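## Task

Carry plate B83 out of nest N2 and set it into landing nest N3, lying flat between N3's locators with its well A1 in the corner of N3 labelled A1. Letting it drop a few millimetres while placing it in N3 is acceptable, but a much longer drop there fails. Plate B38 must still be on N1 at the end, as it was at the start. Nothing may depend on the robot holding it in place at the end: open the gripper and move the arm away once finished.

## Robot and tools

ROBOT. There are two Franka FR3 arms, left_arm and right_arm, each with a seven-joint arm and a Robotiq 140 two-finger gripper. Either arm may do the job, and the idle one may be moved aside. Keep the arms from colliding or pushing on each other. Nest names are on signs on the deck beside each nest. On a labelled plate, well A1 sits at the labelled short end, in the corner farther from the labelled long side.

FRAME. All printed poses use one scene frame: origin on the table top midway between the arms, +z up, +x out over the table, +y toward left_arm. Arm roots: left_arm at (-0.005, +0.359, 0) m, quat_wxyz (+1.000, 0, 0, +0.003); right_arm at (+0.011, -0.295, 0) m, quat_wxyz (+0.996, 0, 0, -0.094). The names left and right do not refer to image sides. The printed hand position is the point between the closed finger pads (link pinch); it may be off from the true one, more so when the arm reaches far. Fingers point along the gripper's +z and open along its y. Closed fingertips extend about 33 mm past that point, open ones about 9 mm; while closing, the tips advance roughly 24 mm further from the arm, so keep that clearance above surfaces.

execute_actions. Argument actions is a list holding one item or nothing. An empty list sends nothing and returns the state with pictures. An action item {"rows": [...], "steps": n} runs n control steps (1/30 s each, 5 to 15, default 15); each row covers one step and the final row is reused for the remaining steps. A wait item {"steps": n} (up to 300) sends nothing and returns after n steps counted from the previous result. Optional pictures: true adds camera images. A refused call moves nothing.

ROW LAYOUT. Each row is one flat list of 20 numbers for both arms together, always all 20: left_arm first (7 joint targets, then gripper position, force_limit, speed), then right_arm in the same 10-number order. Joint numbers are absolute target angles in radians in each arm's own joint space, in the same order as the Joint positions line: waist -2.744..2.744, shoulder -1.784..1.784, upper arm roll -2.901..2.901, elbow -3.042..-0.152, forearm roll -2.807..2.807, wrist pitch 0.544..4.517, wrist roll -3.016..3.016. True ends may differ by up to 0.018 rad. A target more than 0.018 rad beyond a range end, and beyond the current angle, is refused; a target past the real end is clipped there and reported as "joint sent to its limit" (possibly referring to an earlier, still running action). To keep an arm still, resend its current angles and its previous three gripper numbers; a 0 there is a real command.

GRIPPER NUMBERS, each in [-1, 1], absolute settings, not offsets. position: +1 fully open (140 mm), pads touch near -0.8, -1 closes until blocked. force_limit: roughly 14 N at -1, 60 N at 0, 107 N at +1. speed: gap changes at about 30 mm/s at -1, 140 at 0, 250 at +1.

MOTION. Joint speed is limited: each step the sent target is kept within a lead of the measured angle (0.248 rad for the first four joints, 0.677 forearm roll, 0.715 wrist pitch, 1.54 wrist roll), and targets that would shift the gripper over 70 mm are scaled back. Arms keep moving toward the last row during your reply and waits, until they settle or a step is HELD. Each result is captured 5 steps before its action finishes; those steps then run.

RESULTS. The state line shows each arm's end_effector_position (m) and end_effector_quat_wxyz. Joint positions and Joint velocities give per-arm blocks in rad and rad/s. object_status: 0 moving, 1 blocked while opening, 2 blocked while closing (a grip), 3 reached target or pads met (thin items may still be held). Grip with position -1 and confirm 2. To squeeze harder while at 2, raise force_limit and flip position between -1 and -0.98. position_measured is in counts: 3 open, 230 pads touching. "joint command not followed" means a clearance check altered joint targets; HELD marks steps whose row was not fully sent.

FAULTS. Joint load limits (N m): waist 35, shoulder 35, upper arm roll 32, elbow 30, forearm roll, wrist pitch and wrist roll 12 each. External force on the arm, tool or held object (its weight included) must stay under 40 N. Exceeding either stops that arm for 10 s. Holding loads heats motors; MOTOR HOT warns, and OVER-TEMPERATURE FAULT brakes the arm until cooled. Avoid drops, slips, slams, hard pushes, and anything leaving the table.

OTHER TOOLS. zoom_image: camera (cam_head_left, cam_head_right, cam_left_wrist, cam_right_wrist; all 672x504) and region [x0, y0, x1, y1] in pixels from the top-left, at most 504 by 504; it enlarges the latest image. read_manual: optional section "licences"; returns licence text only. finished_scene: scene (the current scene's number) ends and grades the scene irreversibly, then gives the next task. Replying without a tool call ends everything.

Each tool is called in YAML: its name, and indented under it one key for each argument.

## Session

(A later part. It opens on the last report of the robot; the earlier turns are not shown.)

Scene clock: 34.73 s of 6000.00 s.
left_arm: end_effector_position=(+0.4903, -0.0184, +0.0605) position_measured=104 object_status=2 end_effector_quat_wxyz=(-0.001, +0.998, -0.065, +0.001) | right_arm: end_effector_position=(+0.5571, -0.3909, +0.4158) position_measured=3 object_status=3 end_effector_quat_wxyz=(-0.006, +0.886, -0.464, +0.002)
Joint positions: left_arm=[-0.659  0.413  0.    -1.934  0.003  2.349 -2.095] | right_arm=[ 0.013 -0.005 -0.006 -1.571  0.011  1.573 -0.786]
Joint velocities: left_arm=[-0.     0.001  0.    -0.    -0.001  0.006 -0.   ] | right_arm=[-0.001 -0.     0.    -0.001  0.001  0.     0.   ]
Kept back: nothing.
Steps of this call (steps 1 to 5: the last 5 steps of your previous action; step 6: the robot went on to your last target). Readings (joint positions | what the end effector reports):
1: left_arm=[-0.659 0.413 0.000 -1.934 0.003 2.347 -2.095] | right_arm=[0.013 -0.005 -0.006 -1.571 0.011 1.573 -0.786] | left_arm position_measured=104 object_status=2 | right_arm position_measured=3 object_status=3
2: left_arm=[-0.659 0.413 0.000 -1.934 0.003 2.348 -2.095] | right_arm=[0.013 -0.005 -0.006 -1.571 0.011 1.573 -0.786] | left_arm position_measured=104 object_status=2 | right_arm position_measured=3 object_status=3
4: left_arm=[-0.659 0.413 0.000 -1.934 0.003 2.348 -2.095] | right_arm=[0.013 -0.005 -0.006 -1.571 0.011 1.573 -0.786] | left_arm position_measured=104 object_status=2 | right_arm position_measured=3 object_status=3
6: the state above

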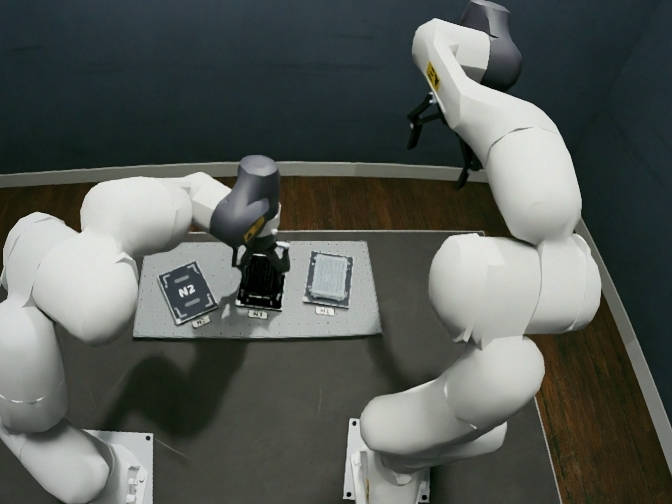

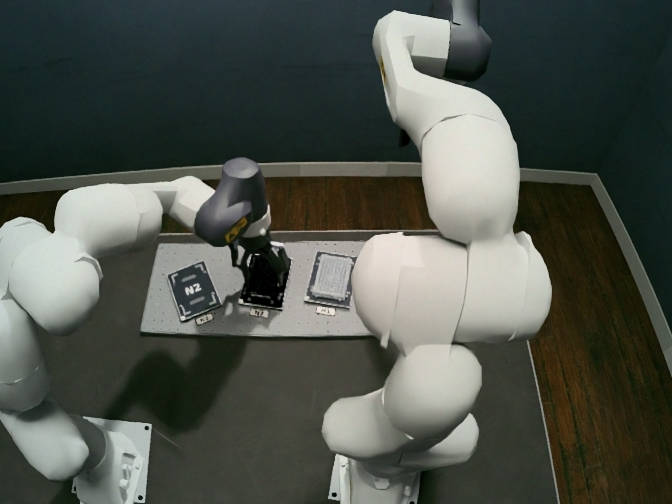

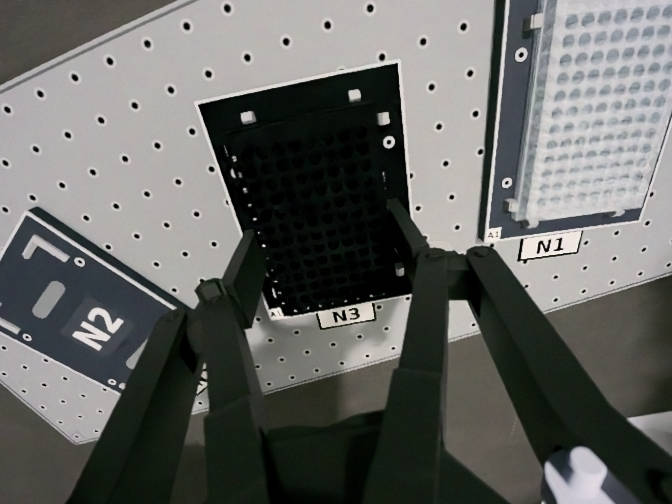

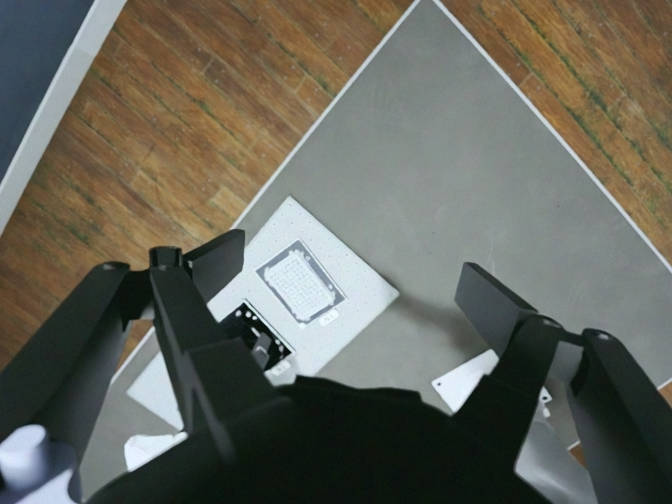

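execute_actions:
  actions:
    - {"rows": [[-0.660,0.4142,0,-1.9355,0,2.353,-2.098,-1,-0.3,-0.6,0.013,-0.005,-0.006,-1.571,0.011,1.573,-0.786,1,0,0],[-0.661,0.4142,0,-1.9355,0,2.353,-2.098,-1,-0.3,-0.6,0.013,-0.005,-0.006,-1.571,0.011,1.573,-0.786,1,0,0],[-0.661,0.4142,0,-1.9355,0,2.353,-2.098,-1,-0.3,-0.6,0.013,-0.005,-0.006,-1.571,0.011,1.573,-0.786,1,0,0],[-0.661,0.4152,0,-1.9358,0,2.3545,-2.098,-1,-0.3,-0.6,0.013,-0.005,-0.006,-1.571,0.011,1.573,-0.786,1,0,0],[-0.661,0.4162,0,-1.936,0,2.356,-2.098,-1,-0.3,-0.6,0.013,-0.005,-0.006,-1.571,0.011,1.573,-0.786,1,0,0],[-0.661,0.4172,0,-1.9362,0,2.3572,-2.098,-1,-0.3,-0.6,0.013,-0.005,-0.006,-1.571,0.011,1.573,-0.786,1,0,0],[-0.661,0.4182,0,-1.9365,0,2.3585,-2.098,-1,-0.3,-0.6,0.013,-0.005,-0.006,-1.571,0.011,1.573,-0.786,1,0,0],[-0.661,0.4192,0,-1.9367,0,2.3597,-2.098,-1,-0.3,-0.6,0.013,-0.005,-0.006,-1.571,0.011,1.573,-0.786,1,0,0],[-0.661,0.4202,0,-1.937,0,2.361,-2.098,-1,-0.3,-0.6,0.013,-0.005,-0.006,-1.571,0.011,1.573,-0.786,1,0,0],[-0.661,0.4212,0,-1.9372,0,2.3622,-2.098,-1,-0.3,-0.6,0.013,-0.005,-0.006,-1.571,0.011,1.573,-0.786,1,0,0],[-0.661,0.4222,0,-1.9375,0,2.3635,-2.098,-1,-0.3,-0.6,0.013,-0.005,-0.006,-1.571,0.011,1.573,-0.786,1,0,0],[-0.661,0.4232,0,-1.9377,0,2.3645,-2.098,-1,-0.3,-0.6,0.013,-0.005,-0.006,-1.571,0.011,1.573,-0.786,1,0,0]], "steps": 15}

execute_actions:
  actions:
    - {"steps": 6}
  pictures: true

zoom_image:
  camera: "cam_left_wrist"
  region: [170, 50, 450, 340]

Scene clock: 35.83 s of 6000.00 s.
left_arm: end_effector_position=(+0.4906, -0.0190, +0.0583) position_measured=104 object_status=2 end_effector_quat_wxyz=(-0.000, +0.998, -0.065, +0.002) | right_arm: end_effector_position=(+0.5571, -0.3909, +0.4158) position_measured=3 object_status=3 end_effector_quat_wxyz=(-0.006, +0.886, -0.464, +0.002)
Joint positions: left_arm=[-0.66   0.417  0.    -1.935  0.003  2.355 -2.095] | right_arm=[ 0.013 -0.005 -0.006 -1.571  0.011  1.573 -0.786]
Joint velocities: left_arm=[-0.006  0.026 -0.001 -0.002  0.     0.034 -0.001] | right_arm=[ 0.001 -0.    -0.    -0.     0.    -0.001  0.   ]
Steps of this call (steps 1 to 15: the robot went on to your last target; steps 16 to 23: nothing new was sent; steps 24 to 33: the first 10 steps of this action). Readings (joint positions | what the end effector reports):
24: left_arm=[-0.659 0.413 0.000 -1.934 0.003 2.350 -2.095] | right_arm=[0.013 -0.005 -0.006 -1.571 0.011 1.573 -0.786] | left_arm position_measured=104 object_status=2 | right_arm position_measured=3 object_status=3
25: left_arm=[-0.659 0.413 0.000 -1.934 0.003 2.350 -2.095] | right_arm=[0.013 -0.005 -0.006 -1.571 0.011 1.573 -0.786] | left_arm position_measured=104 object_status=2 | right_arm position_measured=3 object_status=3
27: left_arm=[-0.659 0.413 0.000 -1.934 0.003 2.350 -2.095] | right_arm=[0.013 -0.005 -0.006 -1.571 0.011 1.573 -0.786] | left_arm position_measured=104 object_status=2 | right_arm position_measured=3 object_status=3
31: left_arm=[-0.659 0.416 0.000 -1.934 0.003 2.353 -2.095] | right_arm=[0.013 -0.005 -0.006 -1.571 0.011 1.573 -0.786] | left_arm position_measured=104 object_status=2 | right_arm position_measured=3 object_status=3
33: the state above

Scene clock: 36.03 s of 6000.00 s.
left_arm: end_effector_position=(+0.4907, -0.0197, +0.0566) position_measured=104 object_status=2 end_effector_quat_wxyz=(+0.000, +0.998, -0.066, +0.002) | right_arm: end_effector_position=(+0.5571, -0.3909, +0.4158) position_measured=3 object_status=3 end_effector_quat_wxyz=(-0.006, +0.886, -0.464, +0.002)
Joint positions: left_arm=[-0.66   0.421  0.    -1.935  0.003  2.36  -2.095] | right_arm=[ 0.013 -0.005 -0.006 -1.571  0.011  1.573 -0.786]
Joint velocities: left_arm=[-0.     0.001 -0.002 -0.002  0.001  0.01  -0.002] | right_arm=[-0.001  0.     0.    -0.001  0.     0.    -0.001]
Kept back: nothing.
Steps of this call (steps 1 to 5: the last 5 steps of your previous action; step 6: the robot went on to your last target). Readings (joint positions | what the end effector reports):
1: left_arm=[-0.660 0.418 0.000 -1.935 0.003 2.356 -2.095] | right_arm=[0.013 -0.005 -0.006 -1.571 0.011 1.573 -0.786] | left_arm position_measured=104 object_status=2 | right_arm position_measured=3 object_status=3
2: left_arm=[-0.660 0.419 0.000 -1.935 0.003 2.357 -2.095] | right_arm=[0.013 -0.005 -0.006 -1.571 0.011 1.573 -0.786] | left_arm position_measured=104 object_status=2 | right_arm position_measured=3 object_status=3
4: left_arm=[-0.660 0.420 0.000 -1.935 0.003 2.359 -2.095] | right_arm=[0.013 -0.005 -0.006 -1.571 0.011 1.573 -0.786] | left_arm position_measured=104 object_status=2 | right_arm position_measured=3 object_status=3
6: the state above

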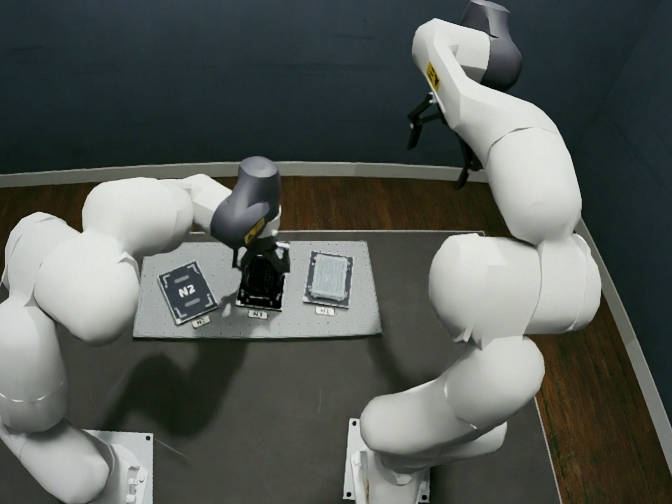

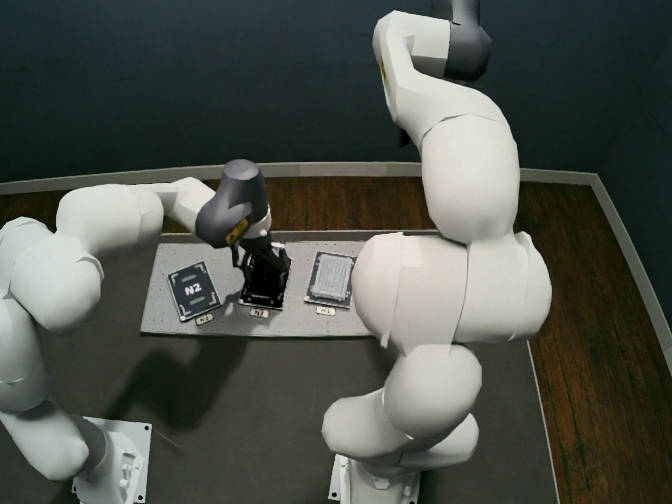

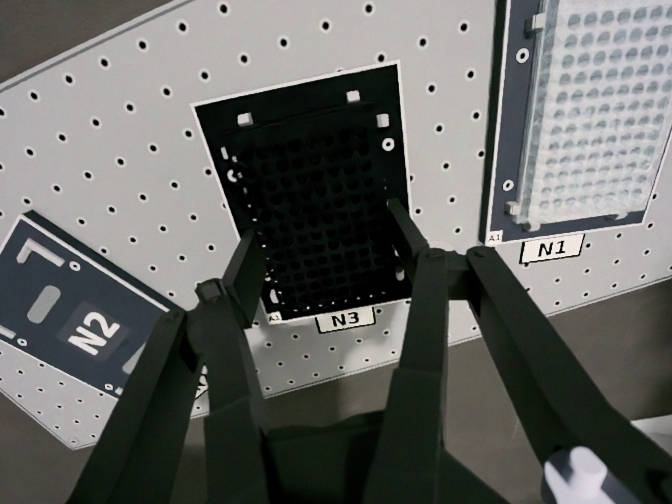

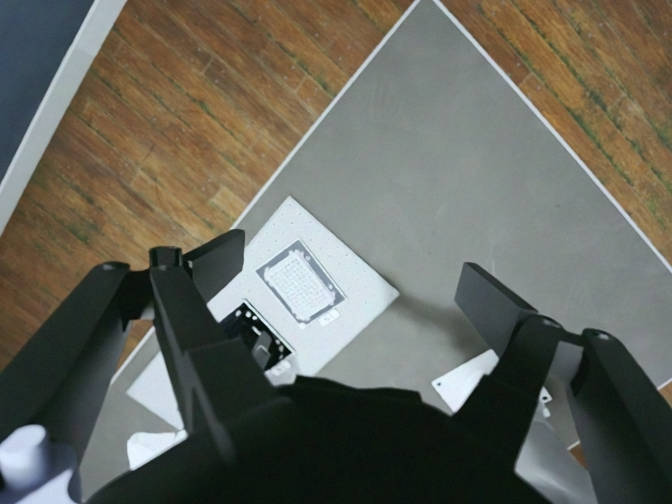

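Region (170, 50, 450, 340) of cam_left_wrist's 672x504 image, scaled by 1.738, with more detail than that image has; it fills the left 487 columns of this view, and the rest is white.

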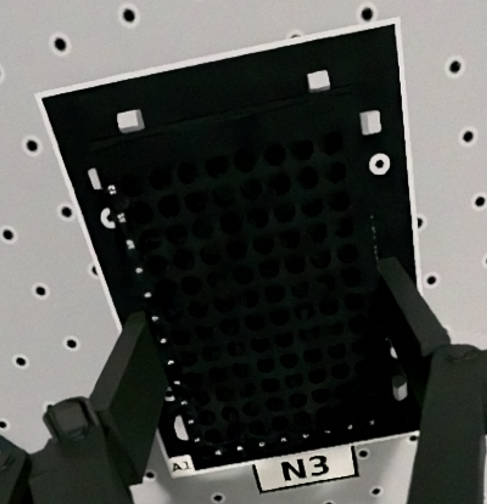

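execute_actions:
  actions: []

zoom_image:
  camera: "cam_left_wrist"
  region: [120, 30, 520, 380]

Scene clock: 36.73 s of 6000.00 s.
left_arm: end_effector_position=(+0.4907, -0.0197, +0.0565) position_measured=104 object_status=2 end_effector_quat_wxyz=(+0.000, +0.998, -0.066, +0.002) | right_arm: end_effector_position=(+0.5571, -0.3909, +0.4158) position_measured=3 object_status=3 end_effector_quat_wxyz=(-0.006, +0.886, -0.464, +0.002)
Joint positions: left_arm=[-0.66   0.421  0.    -1.936  0.003  2.361 -2.095] | right_arm=[ 0.013 -0.005 -0.006 -1.571  0.011  1.573 -0.786]
Joint velocities: left_arm=[-0.     0.    -0.    -0.     0.001  0.    -0.002] | right_arm=[-0.001  0.    -0.    -0.001 -0.    -0.     0.001]
Kept back: nothing.
Steps of this call (steps 1 to 15: the robot went on to your last target; steps 16 to 21: nothing new was sent). Readings (joint positions | what the end effector reports):
1: left_arm=[-0.660 0.421 0.000 -1.935 0.003 2.360 -2.095] | right_arm=[0.013 -0.005 -0.006 -1.571 0.011 1.573 -0.786] | left_arm position_measured=104 object_status=2 | right_arm position_measured=3 object_status=3
2: left_arm=[-0.660 0.421 0.000 -1.935 0.003 2.360 -2.095] | right_arm=[0.013 -0.005 -0.006 -1.571 0.011 1.573 -0.786] | left_arm position_measured=104 object_status=2 | right_arm position_measured=3 object_status=3
4: left_arm=[-0.660 0.421 0.000 -1.935 0.003 2.360 -2.095] | right_arm=[0.013 -0.005 -0.006 -1.571 0.011 1.573 -0.786] | left_arm position_measured=104 object_status=2 | right_arm position_measured=3 object_status=3
8: left_arm=[-0.660 0.421 0.000 -1.935 0.003 2.360 -2.095] | right_arm=[0.013 -0.005 -0.006 -1.571 0.011 1.573 -0.786] | left_arm position_measured=104 object_status=2 | right_arm position_measured=3 object_status=3
21: the state above
All arms were judged still, so your last target was given up. Only a new action makes them travel on or press farther. Fingers that are still opening or closing keep moving.

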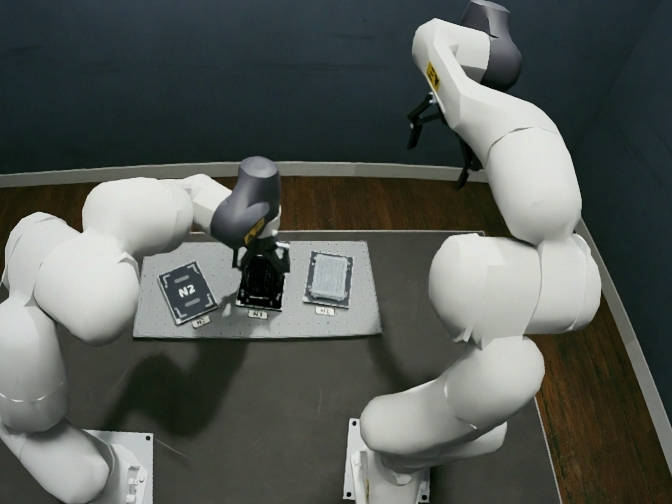

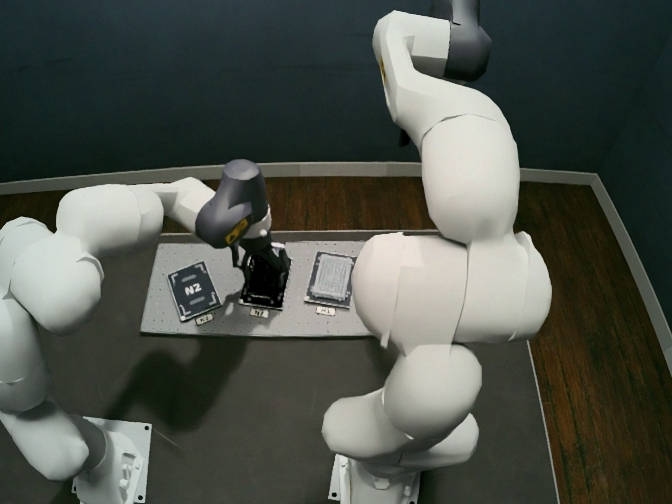

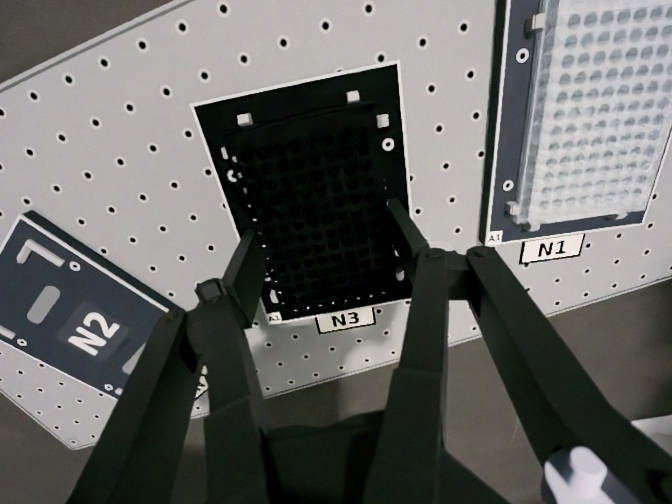

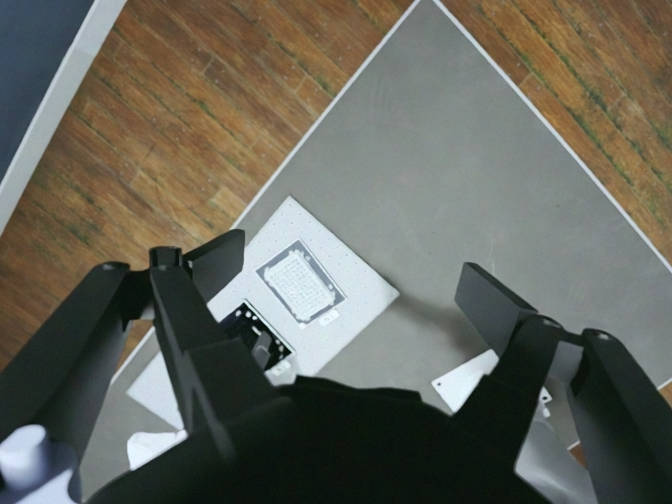

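Region (120, 30, 520, 380) of cam_left_wrist's 672x504 image, scaled by 1.260, with more detail than that image has; it fills the top 441 rows of this view, and the rest is white.

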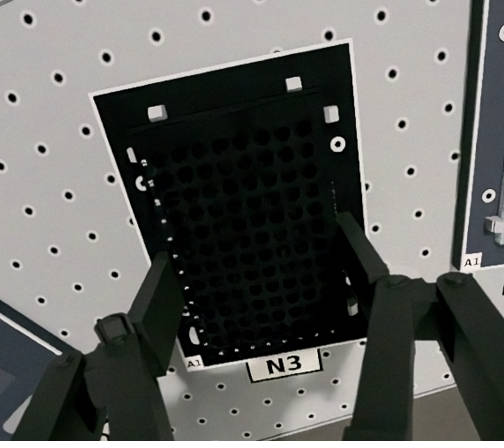

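execute_actions:
  actions:
    - {"rows":[[-0.661,0.424,0,-1.9375,0,2.366,-2.098,-1,-0.3,-0.6,0.013,-0.005,-0.006,-1.571,0.011,1.573,-0.786,1,0,0],[-0.661,0.4255,0,-1.9378,0,2.368,-2.098,-1,-0.3,-0.6,0.013,-0.005,-0.006,-1.571,0.011,1.573,-0.786,1,0,0],[-0.661,0.4255,0,-1.9378,0,2.368,-2.098,-1,-0.3,-0.6,0.013,-0.005,-0.006,-1.571,0.011,1.573,-0.786,1,0,0],[-0.661,0.427,0,-1.9382,0,2.370,-2.098,-1,-0.3,-0.6,0.013,-0.005,-0.006,-1.571,0.011,1.573,-0.786,1,0,0],[-0.661,0.427,0,-1.9382,0,2.370,-2.098,-1,-0.3,-0.6,0.013,-0.005,-0.006,-1.571,0.011,1.573,-0.786,1,0,0],[-0.661,0.4285,0,-1.9386,0,2.372,-2.098,-1,-0.3,-0.6,0.013,-0.005,-0.006,-1.571,0.011,1.573,-0.786,1,0,0],[-0.661,0.4285,0,-1.9386,0,2.372,-2.098,-1,-0.3,-0.6,0.013,-0.005,-0.006,-1.571,0.011,1.573,-0.786,1,0,0],[-0.661,0.430,0,-1.939,0,2.374,-2.098,-1,-0.3,-0.6,0.013,-0.005,-0.006,-1.571,0.011,1.573,-0.786,1,0,0]],"steps":15}

execute_actions:
  actions:
    - {"steps":10}
  pictures: true

zoom_image:
  camera: "cam_left_wrist"
  region: [120, 30, 520, 380]

Scene clock: 37.47 s of 6000.00 s.
left_arm: end_effector_position=(+0.4908, -0.0200, +0.0542) position_measured=104 object_status=2 end_effector_quat_wxyz=(+0.001, +0.998, -0.066, +0.003) | right_arm: end_effector_position=(+0.5571, -0.3909, +0.4158) position_measured=3 object_status=3 end_effector_quat_wxyz=(-0.006, +0.886, -0.464, +0.002)
Joint positions: left_arm=[-0.661  0.425  0.    -1.936  0.003  2.366 -2.095] | right_arm=[ 0.013 -0.005 -0.006 -1.571  0.011  1.573 -0.786]
Joint velocities: left_arm=[-0.003  0.007 -0.006 -0.004  0.     0.012  0.002] | right_arm=[-0.001 -0.     0.    -0.001  0.    -0.002 -0.002]
Steps of this call (steps 1 to 12: nothing new was sent; steps 13 to 22: the first 10 steps of this action). Readings (joint positions | what the end effector reports):
13: left_arm=[-0.660 0.421 0.000 -1.936 0.003 2.361 -2.095] | right_arm=[0.013 -0.005 -0.006 -1.571 0.011 1.573 -0.786] | left_arm position_measured=104 object_status=2 | right_arm position_measured=3 object_status=3
14: left_arm=[-0.660 0.421 0.000 -1.936 0.003 2.361 -2.095] | right_arm=[0.013 -0.005 -0.006 -1.571 0.011 1.573 -0.786] | left_arm position_measured=104 object_status=2 | right_arm position_measured=3 object_status=3
16: left_arm=[-0.660 0.422 0.000 -1.936 0.003 2.362 -2.095] | right_arm=[0.013 -0.005 -0.006 -1.571 0.011 1.573 -0.786] | left_arm position_measured=104 object_status=2 | right_arm position_measured=3 object_status=3
20: left_arm=[-0.661 0.424 0.000 -1.936 0.003 2.365 -2.095] | right_arm=[0.013 -0.005 -0.006 -1.571 0.011 1.573 -0.786] | left_arm position_measured=104 object_status=2 | right_arm position_measured=3 object_status=3
22: the state above

Scene clock: 37.80 s of 6000.00 s.
left_arm: end_effector_position=(+0.4907, -0.0201, +0.0540) position_measured=104 object_status=2 end_effector_quat_wxyz=(+0.001, +0.998, -0.066, +0.003) | right_arm: end_effector_position=(+0.5571, -0.3909, +0.4158) position_measured=3 object_status=3 end_effector_quat_wxyz=(-0.006, +0.886, -0.464, +0.002)
Joint positions: left_arm=[-0.661  0.425  0.    -1.936  0.003  2.367 -2.095] | right_arm=[ 0.013 -0.005 -0.006 -1.571  0.011  1.573 -0.786]
Joint velocities: left_arm=[-0.002  0.002 -0.001  0.001  0.001 -0.001  0.   ] | right_arm=[ 0.001 -0.     0.001  0.     0.001 -0.    -0.   ]
Kept back: nothing.
Steps of this call (steps 1 to 5: the last 5 steps of your previous action; steps 6 to 10: the robot went on to your last target). Readings (joint positions | what the end effector reports):
1: left_arm=[-0.661 0.425 0.000 -1.936 0.003 2.366 -2.095] | right_arm=[0.013 -0.005 -0.006 -1.571 0.011 1.573 -0.786] | left_arm position_measured=104 object_status=2 | right_arm position_measured=3 object_status=3
2: left_arm=[-0.661 0.425 0.000 -1.936 0.003 2.367 -2.095] | right_arm=[0.013 -0.005 -0.006 -1.571 0.011 1.573 -0.786] | left_arm position_measured=104 object_status=2 | right_arm position_measured=3 object_status=3
4: left_arm=[-0.661 0.425 0.000 -1.936 0.003 2.367 -2.095] | right_arm=[0.013 -0.005 -0.006 -1.571 0.011 1.573 -0.786] | left_arm position_measured=104 object_status=2 | right_arm position_measured=3 object_status=3
8: left_arm=[-0.661 0.425 0.000 -1.936 0.003 2.367 -2.095] | right_arm=[0.013 -0.005 -0.006 -1.571 0.011 1.573 -0.786] | left_arm position_measured=104 object_status=2 | right_arm position_measured=3 object_status=3
10: the state above

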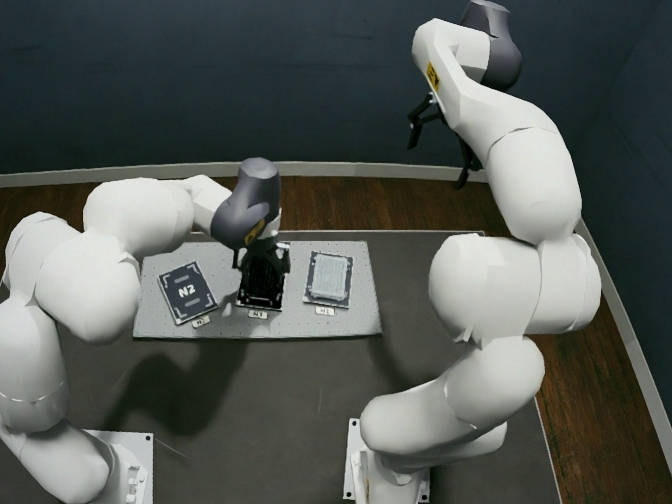

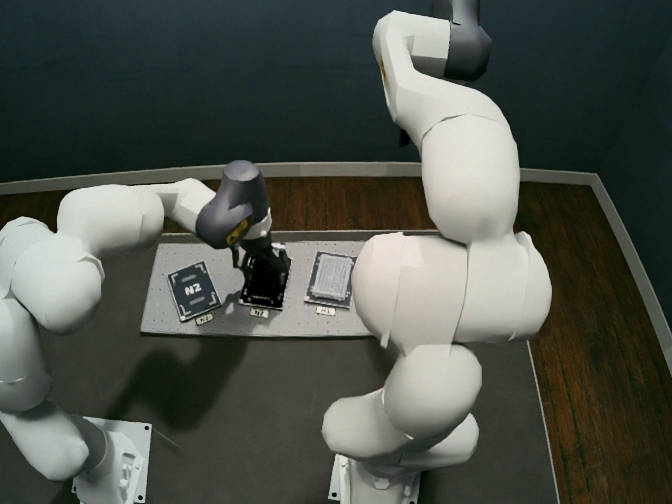

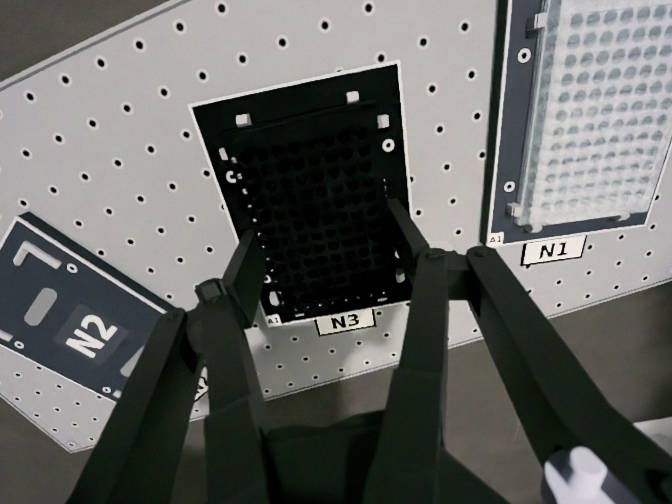

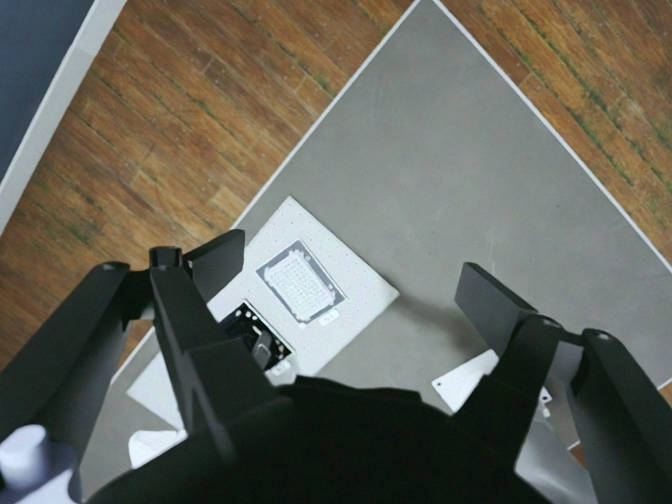

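Region (120, 30, 520, 380) of cam_left_wrist's 672x504 image, scaled by 1.260, with more detail than that image has; it fills the top 441 rows of this view, and the rest is white.

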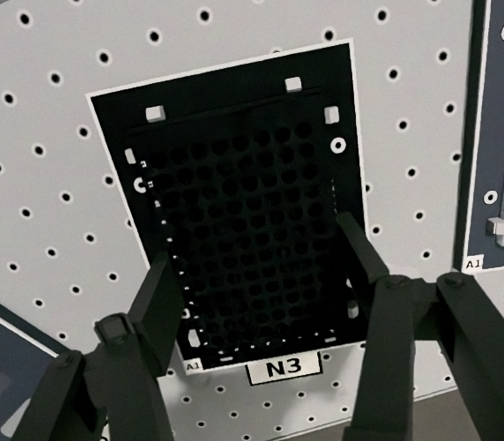

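execute_actions:
  actions:
    - {"rows":[[-0.661,0.427,0,-1.9385,0,2.370,-2.098,0.55,-0.3,-0.6,0.013,-0.005,-0.006,-1.571,0.011,1.573,-0.786,1,0,0]],"steps":15}

execute_actions:
  actions:
    - {"steps":10}
  pictures: true

zoom_image:
  camera: "cam_left_wrist"
  region: [120, 30, 520, 380]

Scene clock: 38.33 s of 6000.00 s.
left_arm: end_effector_position=(+0.4906, -0.0200, +0.0535) position_measured=69 object_status=0 end_effector_quat_wxyz=(+0.001, +0.998, -0.066, +0.003) | right_arm: end_effector_position=(+0.5571, -0.3909, +0.4158) position_measured=3 object_status=3 end_effector_quat_wxyz=(-0.006, +0.886, -0.464, +0.002)
Joint positions: left_arm=[-0.661  0.425  0.    -1.937  0.003  2.367 -2.095] | right_arm=[ 0.013 -0.005 -0.006 -1.571  0.011  1.573 -0.786]
Joint velocities: left_arm=[ 0.001  0.     0.    -0.    -0.     0.001  0.001] | right_arm=[-0.     0.001 -0.    -0.001 -0.001  0.     0.   ]
Steps of this call (steps 1 to 6: the robot went on to your last target; steps 7 to 16: the first 10 steps of this action). Readings (joint positions | what the end effector reports):
7: left_arm=[-0.661 0.425 0.000 -1.936 0.003 2.367 -2.095] | right_arm=[0.013 -0.005 -0.006 -1.571 0.011 1.573 -0.786] | left_arm position_measured=104 object_status=0 | right_arm position_measured=3 object_status=3
8: left_arm=[-0.661 0.425 0.000 -1.937 0.003 2.367 -2.095] | right_arm=[0.013 -0.005 -0.006 -1.571 0.011 1.573 -0.786] | left_arm position_measured=104 object_status=0 | right_arm position_measured=3 object_status=3
10: left_arm=[-0.661 0.425 0.000 -1.937 0.003 2.367 -2.095] | right_arm=[0.013 -0.005 -0.006 -1.571 0.011 1.573 -0.786] | left_arm position_measured=93 object_status=0 | right_arm position_measured=3 object_status=3
14: left_arm=[-0.661 0.425 0.000 -1.937 0.003 2.367 -2.095] | right_arm=[0.013 -0.005 -0.006 -1.571 0.011 1.573 -0.786] | left_arm position_measured=77 object_status=0 | right_arm position_measured=3 object_status=3
16: the state above

Scene clock: 38.67 s of 6000.00 s.
left_arm: end_effector_position=(+0.4906, -0.0200, +0.0535) position_measured=59 object_status=3 end_effector_quat_wxyz=(+0.001, +0.998, -0.066, +0.003) | right_arm: end_effector_position=(+0.5571, -0.3909, +0.4158) position_measured=3 object_status=3 end_effector_quat_wxyz=(-0.006, +0.886, -0.464, +0.002)
Joint positions: left_arm=[-0.661  0.426  0.    -1.937  0.003  2.367 -2.095] | right_arm=[ 0.013 -0.005 -0.006 -1.571  0.011  1.573 -0.786]
Joint velocities: left_arm=[ 0.    -0.001 -0.    -0.002  0.     0.001 -0.   ] | right_arm=[-0.001 -0.     0.001  0.001 -0.001  0.001 -0.001]
Kept back: nothing.
Steps of this call (steps 1 to 5: the last 5 steps of your previous action; steps 6 to 10: the robot went on to your last target). Readings (joint positions | what the end effector reports):
1: left_arm=[-0.661 0.425 0.000 -1.937 0.003 2.367 -2.095] | right_arm=[0.013 -0.005 -0.006 -1.571 0.011 1.573 -0.786] | left_arm position_measured=65 object_status=0 | right_arm position_measured=3 object_status=3
2: left_arm=[-0.661 0.425 0.000 -1.937 0.003 2.367 -2.095] | right_arm=[0.013 -0.005 -0.006 -1.571 0.011 1.573 -0.786] | left_arm position_measured=61 object_status=0 | right_arm position_measured=3 object_status=3
4: left_arm=[-0.661 0.425 0.000 -1.937 0.003 2.367 -2.095] | right_arm=[0.013 -0.005 -0.006 -1.571 0.011 1.573 -0.786] | left_arm position_measured=59 object_status=0 | right_arm position_measured=3 object_status=3
8: left_arm=[-0.661 0.426 0.000 -1.937 0.003 2.367 -2.095] | right_arm=[0.013 -0.005 -0.006 -1.571 0.011 1.573 -0.786] | left_arm position_measured=59 object_status=0 | right_arm position_measured=3 object_status=3
10: the state above

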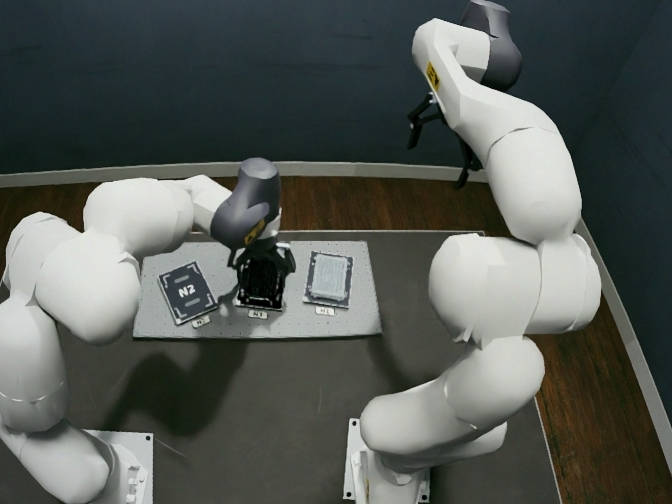

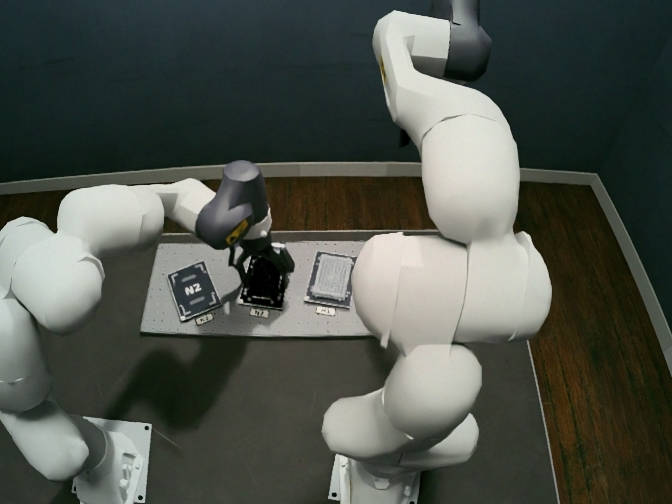

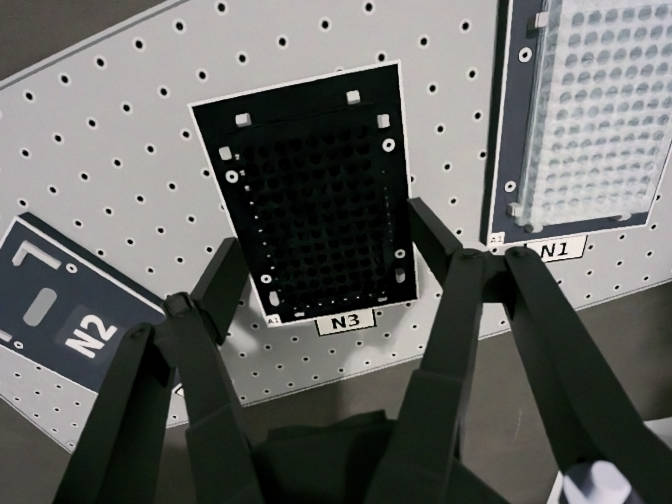

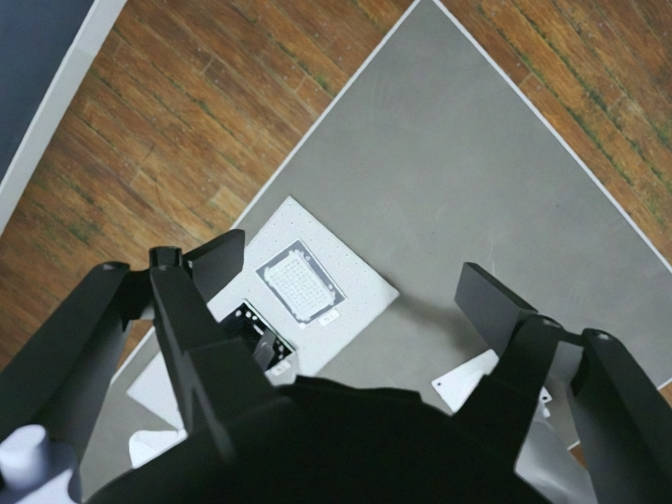

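Region (120, 30, 520, 380) of cam_left_wrist's 672x504 image, scaled by 1.260, with more detail than that image has; it fills the top 441 rows of this view, and the rest is white.

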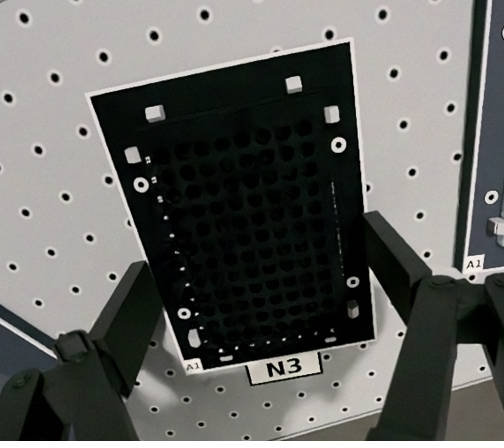

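execute_actions:
  actions:
    - {"rows":[[-0.661,0.41,0,-1.933,0,2.343,-2.098,0.55,-0.3,-0.6,0.013,-0.005,-0.006,-1.571,0.011,1.573,-0.786,1,0,0],[-0.661,0.39,0,-1.927,0,2.317,-2.098,0.55,-0.3,-0.6,0.013,-0.005,-0.006,-1.571,0.011,1.573,-0.786,1,0,0],[-0.661,0.373,0,-1.911,0,2.284,-2.098,0.55,-0.3,-0.6,0.013,-0.005,-0.006,-1.571,0.011,1.573,-0.786,1,0,0],[-0.661,0.34,0,-1.91,0,2.25,-2.098,0.55,-0.3,-0.6,0.013,-0.005,-0.006,-1.571,0.011,1.573,-0.786,1,0,0],[-0.661,0.30,0,-1.90,0,2.20,-2.098,1,-0.3,-0.6,0.013,-0.005,-0.006,-1.571,0.011,1.573,-0.786,1,0,0],[-0.661,0.26,0,-1.89,0,2.15,-2.098,1,-0.3,-0.6,0.013,-0.005,-0.006,-1.571,0.011,1.573,-0.786,1,0,0],[-0.661,0.22,0,-1.88,0,2.10,-2.098,1,-0.3,-0.6,0.013,-0.005,-0.006,-1.571,0.011,1.573,-0.786,1,0,0],[-0.661,0.18,0,-1.87,0,2.05,-2.098,1,-0.3,-0.6,0.013,-0.005,-0.006,-1.571,0.011,1.573,-0.786,1,0,0]],"steps":15}

execute_actions:
  actions:
    - {"steps":12}
  pictures: true

zoom_image:
  camera: "cam_left_wrist"
  region: [150, 0, 550, 350]

zoom_image:
  camera: "cam_head_left"
  region: [200, 220, 380, 340]

Scene clock: 39.33 s of 6000.00 s.
left_arm: end_effector_position=(+0.4967, -0.0245, +0.1860) position_measured=40 object_status=0 end_effector_quat_wxyz=(+0.017, +0.997, -0.065, +0.028) | right_arm: end_effector_position=(+0.5571, -0.3909, +0.4158) position_measured=3 object_status=3 end_effector_quat_wxyz=(-0.006, +0.886, -0.464, +0.002)
Joint positions: left_arm=[-0.661  0.223  0.    -1.882  0.003  2.17  -2.095] | right_arm=[ 0.013 -0.005 -0.006 -1.571  0.011  1.573 -0.786]
Joint velocities: left_arm=[ 0.002 -0.817 -0.001  0.31   0.    -0.657  0.001] | right_arm=[-0.    -0.001 -0.001 -0.001 -0.001 -0.     0.   ]
Steps of this call (steps 1 to 10: the robot went on to your last target; steps 11 to 20: the first 10 steps of this action). Readings (joint positions | what the end effector reports):
11: left_arm=[-0.661 0.424 0.000 -1.937 0.003 2.363 -2.095] | right_arm=[0.013 -0.005 -0.006 -1.571 0.011 1.573 -0.786] | left_arm position_measured=59 object_status=3 | right_arm position_measured=3 object_status=3
12: left_arm=[-0.661 0.419 0.000 -1.937 0.003 2.356 -2.095] | right_arm=[0.013 -0.005 -0.006 -1.571 0.011 1.573 -0.786] | left_arm position_measured=59 object_status=3 | right_arm position_measured=3 object_status=3
14: left_arm=[-0.661 0.397 0.000 -1.930 0.003 2.326 -2.095] | right_arm=[0.013 -0.005 -0.006 -1.571 0.011 1.573 -0.786] | left_arm position_measured=59 object_status=3 | right_arm position_measured=3 object_status=3
18: left_arm=[-0.661 0.286 0.000 -1.903 0.003 2.224 -2.095] | right_arm=[0.013 -0.005 -0.006 -1.571 0.011 1.573 -0.786] | left_arm position_measured=48 object_status=0 | right_arm position_measured=3 object_status=3
20: the state above

Scene clock: 39.73 s of 6000.00 s.
left_arm: end_effector_position=(+0.4796, -0.0113, +0.2089) position_measured=3 object_status=0 end_effector_quat_wxyz=(+0.003, +0.998, -0.065, +0.007) | right_arm: end_effector_position=(+0.5571, -0.3909, +0.4158) position_measured=3 object_status=3 end_effector_quat_wxyz=(-0.006, +0.886, -0.464, +0.002)
Joint positions: left_arm=[-0.661  0.18   0.    -1.869  0.003  2.065 -2.095] | right_arm=[ 0.013 -0.005 -0.006 -1.571  0.011  1.573 -0.786]
Joint velocities: left_arm=[-0.     0.008  0.    -0.007 -0.001 -0.075  0.001] | right_arm=[-0.     0.001  0.    -0.     0.     0.001  0.   ]
Kept back: nothing.
Steps of this call (steps 1 to 5: the last 5 steps of your previous action; steps 6 to 12: the robot went on to your last target). Readings (joint positions | what the end effector reports):
1: left_arm=[-0.661 0.200 0.000 -1.873 0.003 2.151 -2.095] | right_arm=[0.013 -0.005 -0.006 -1.571 0.011 1.573 -0.786] | left_arm position_measured=36 object_status=0 | right_arm position_measured=3 object_status=3
2: left_arm=[-0.661 0.184 0.000 -1.866 0.003 2.135 -2.095] | right_arm=[0.013 -0.005 -0.006 -1.571 0.011 1.573 -0.786] | left_arm position_measured=32 object_status=0 | right_arm position_measured=3 object_status=3
4: left_arm=[-0.661 0.170 0.000 -1.861 0.003 2.111 -2.095] | right_arm=[0.013 -0.005 -0.006 -1.571 0.011 1.573 -0.786] | left_arm position_measured=24 object_status=0 | right_arm position_measured=3 object_status=3
8: left_arm=[-0.661 0.175 0.000 -1.866 0.003 2.080 -2.095] | right_arm=[0.013 -0.005 -0.006 -1.571 0.011 1.573 -0.786] | left_arm position_measured=8 object_status=0 | right_arm position_measured=3 object_status=3
12: the state above

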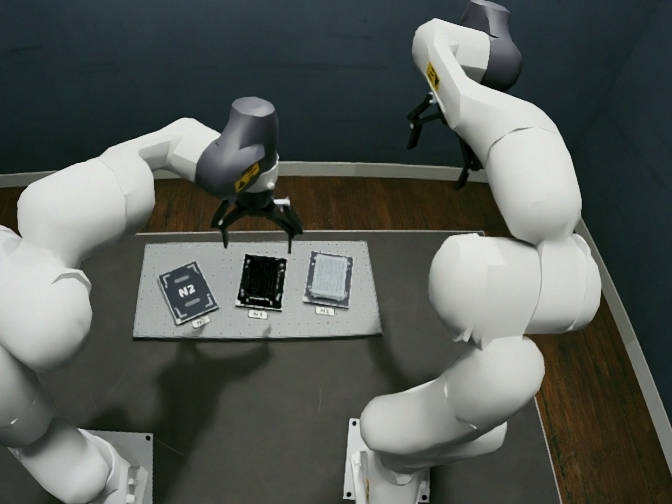

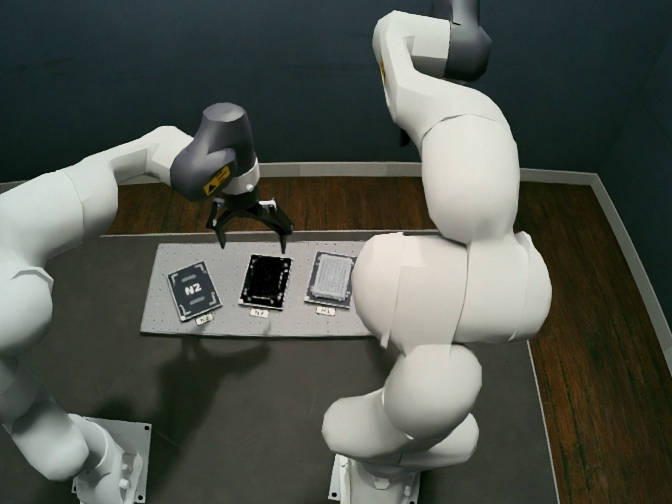

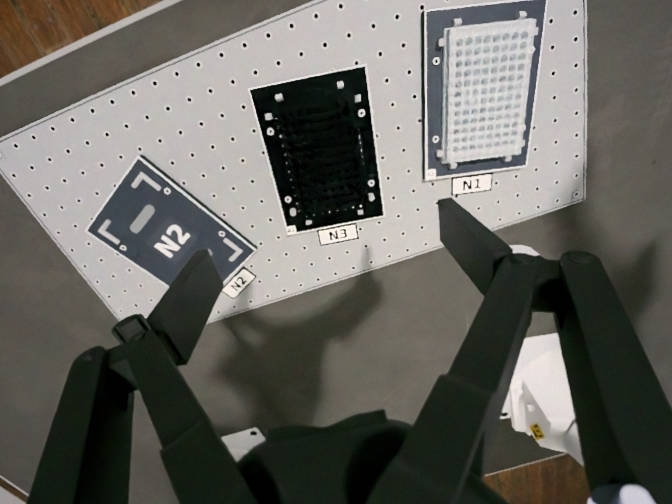

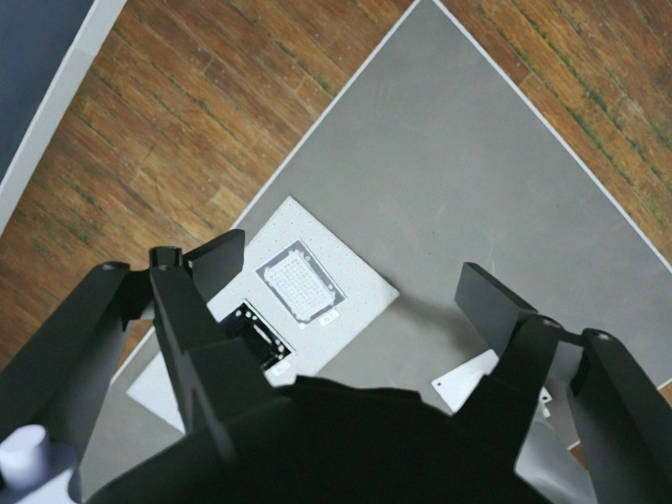

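Region (150, 0, 550, 350) of cam_left_wrist's 672x504 image, scaled by 1.260, with more detail than that image has; it fills the top 441 rows of this view, and the rest is white.

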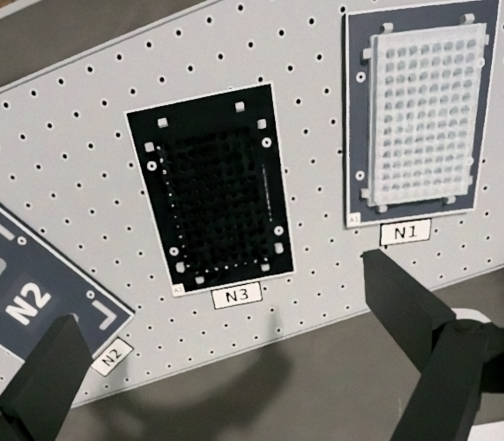

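Region (200, 220, 380, 340) of cam_head_left's 672x504 image, scaled by 2.800, with more detail than that image has.

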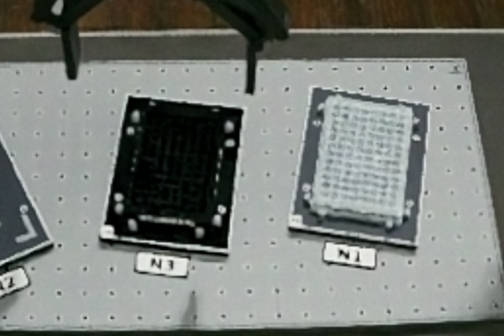

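zoom_image:
  camera: "cam_left_wrist"
  region: [240, 60, 400, 250]

zoom_image:
  camera: "cam_head_left"
  region: [225, 245, 300, 320]

zoom_image:
  camera: "cam_head_right"
  region: [230, 245, 305, 320]

Region (240, 60, 400, 250) of cam_left_wrist's 672x504 image, scaled by 2.653, with more detail than that image has; it fills the left 424 columns of this view, and the rest is white.

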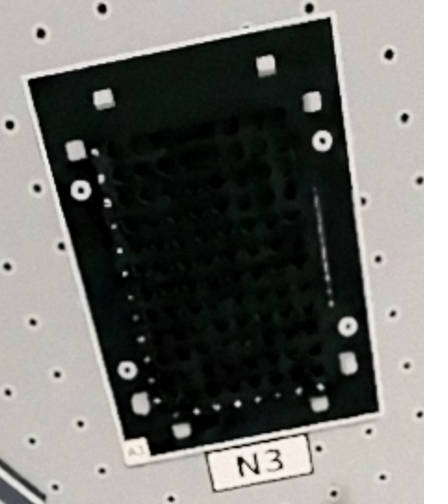

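Region (225, 245, 300, 320) of cam_head_left's 672x504 image, scaled by 6.720, with more detail than that image has.

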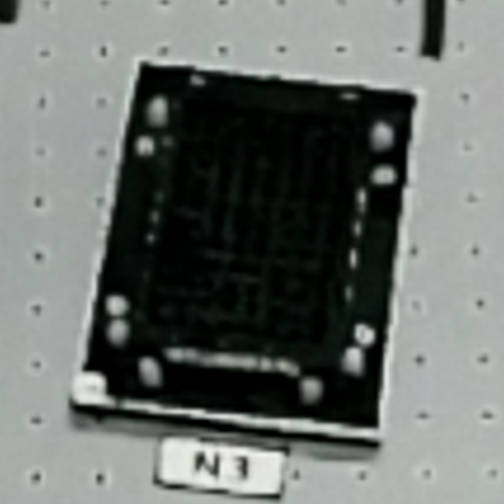

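Region (230, 245, 305, 320) of cam_head_right's 672x504 image, scaled by 6.720, with more detail than that image has.

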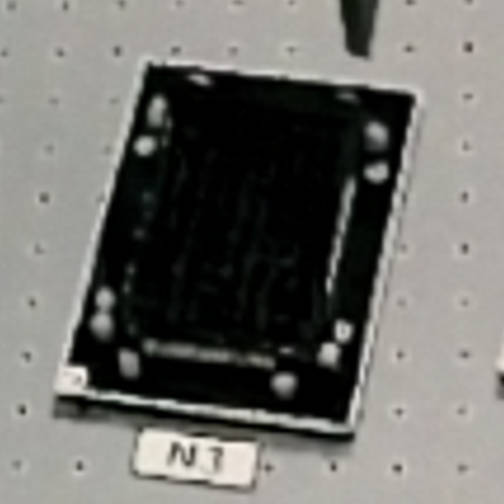

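finished_scene:
  scene: 1

The scene is finished: the task was done.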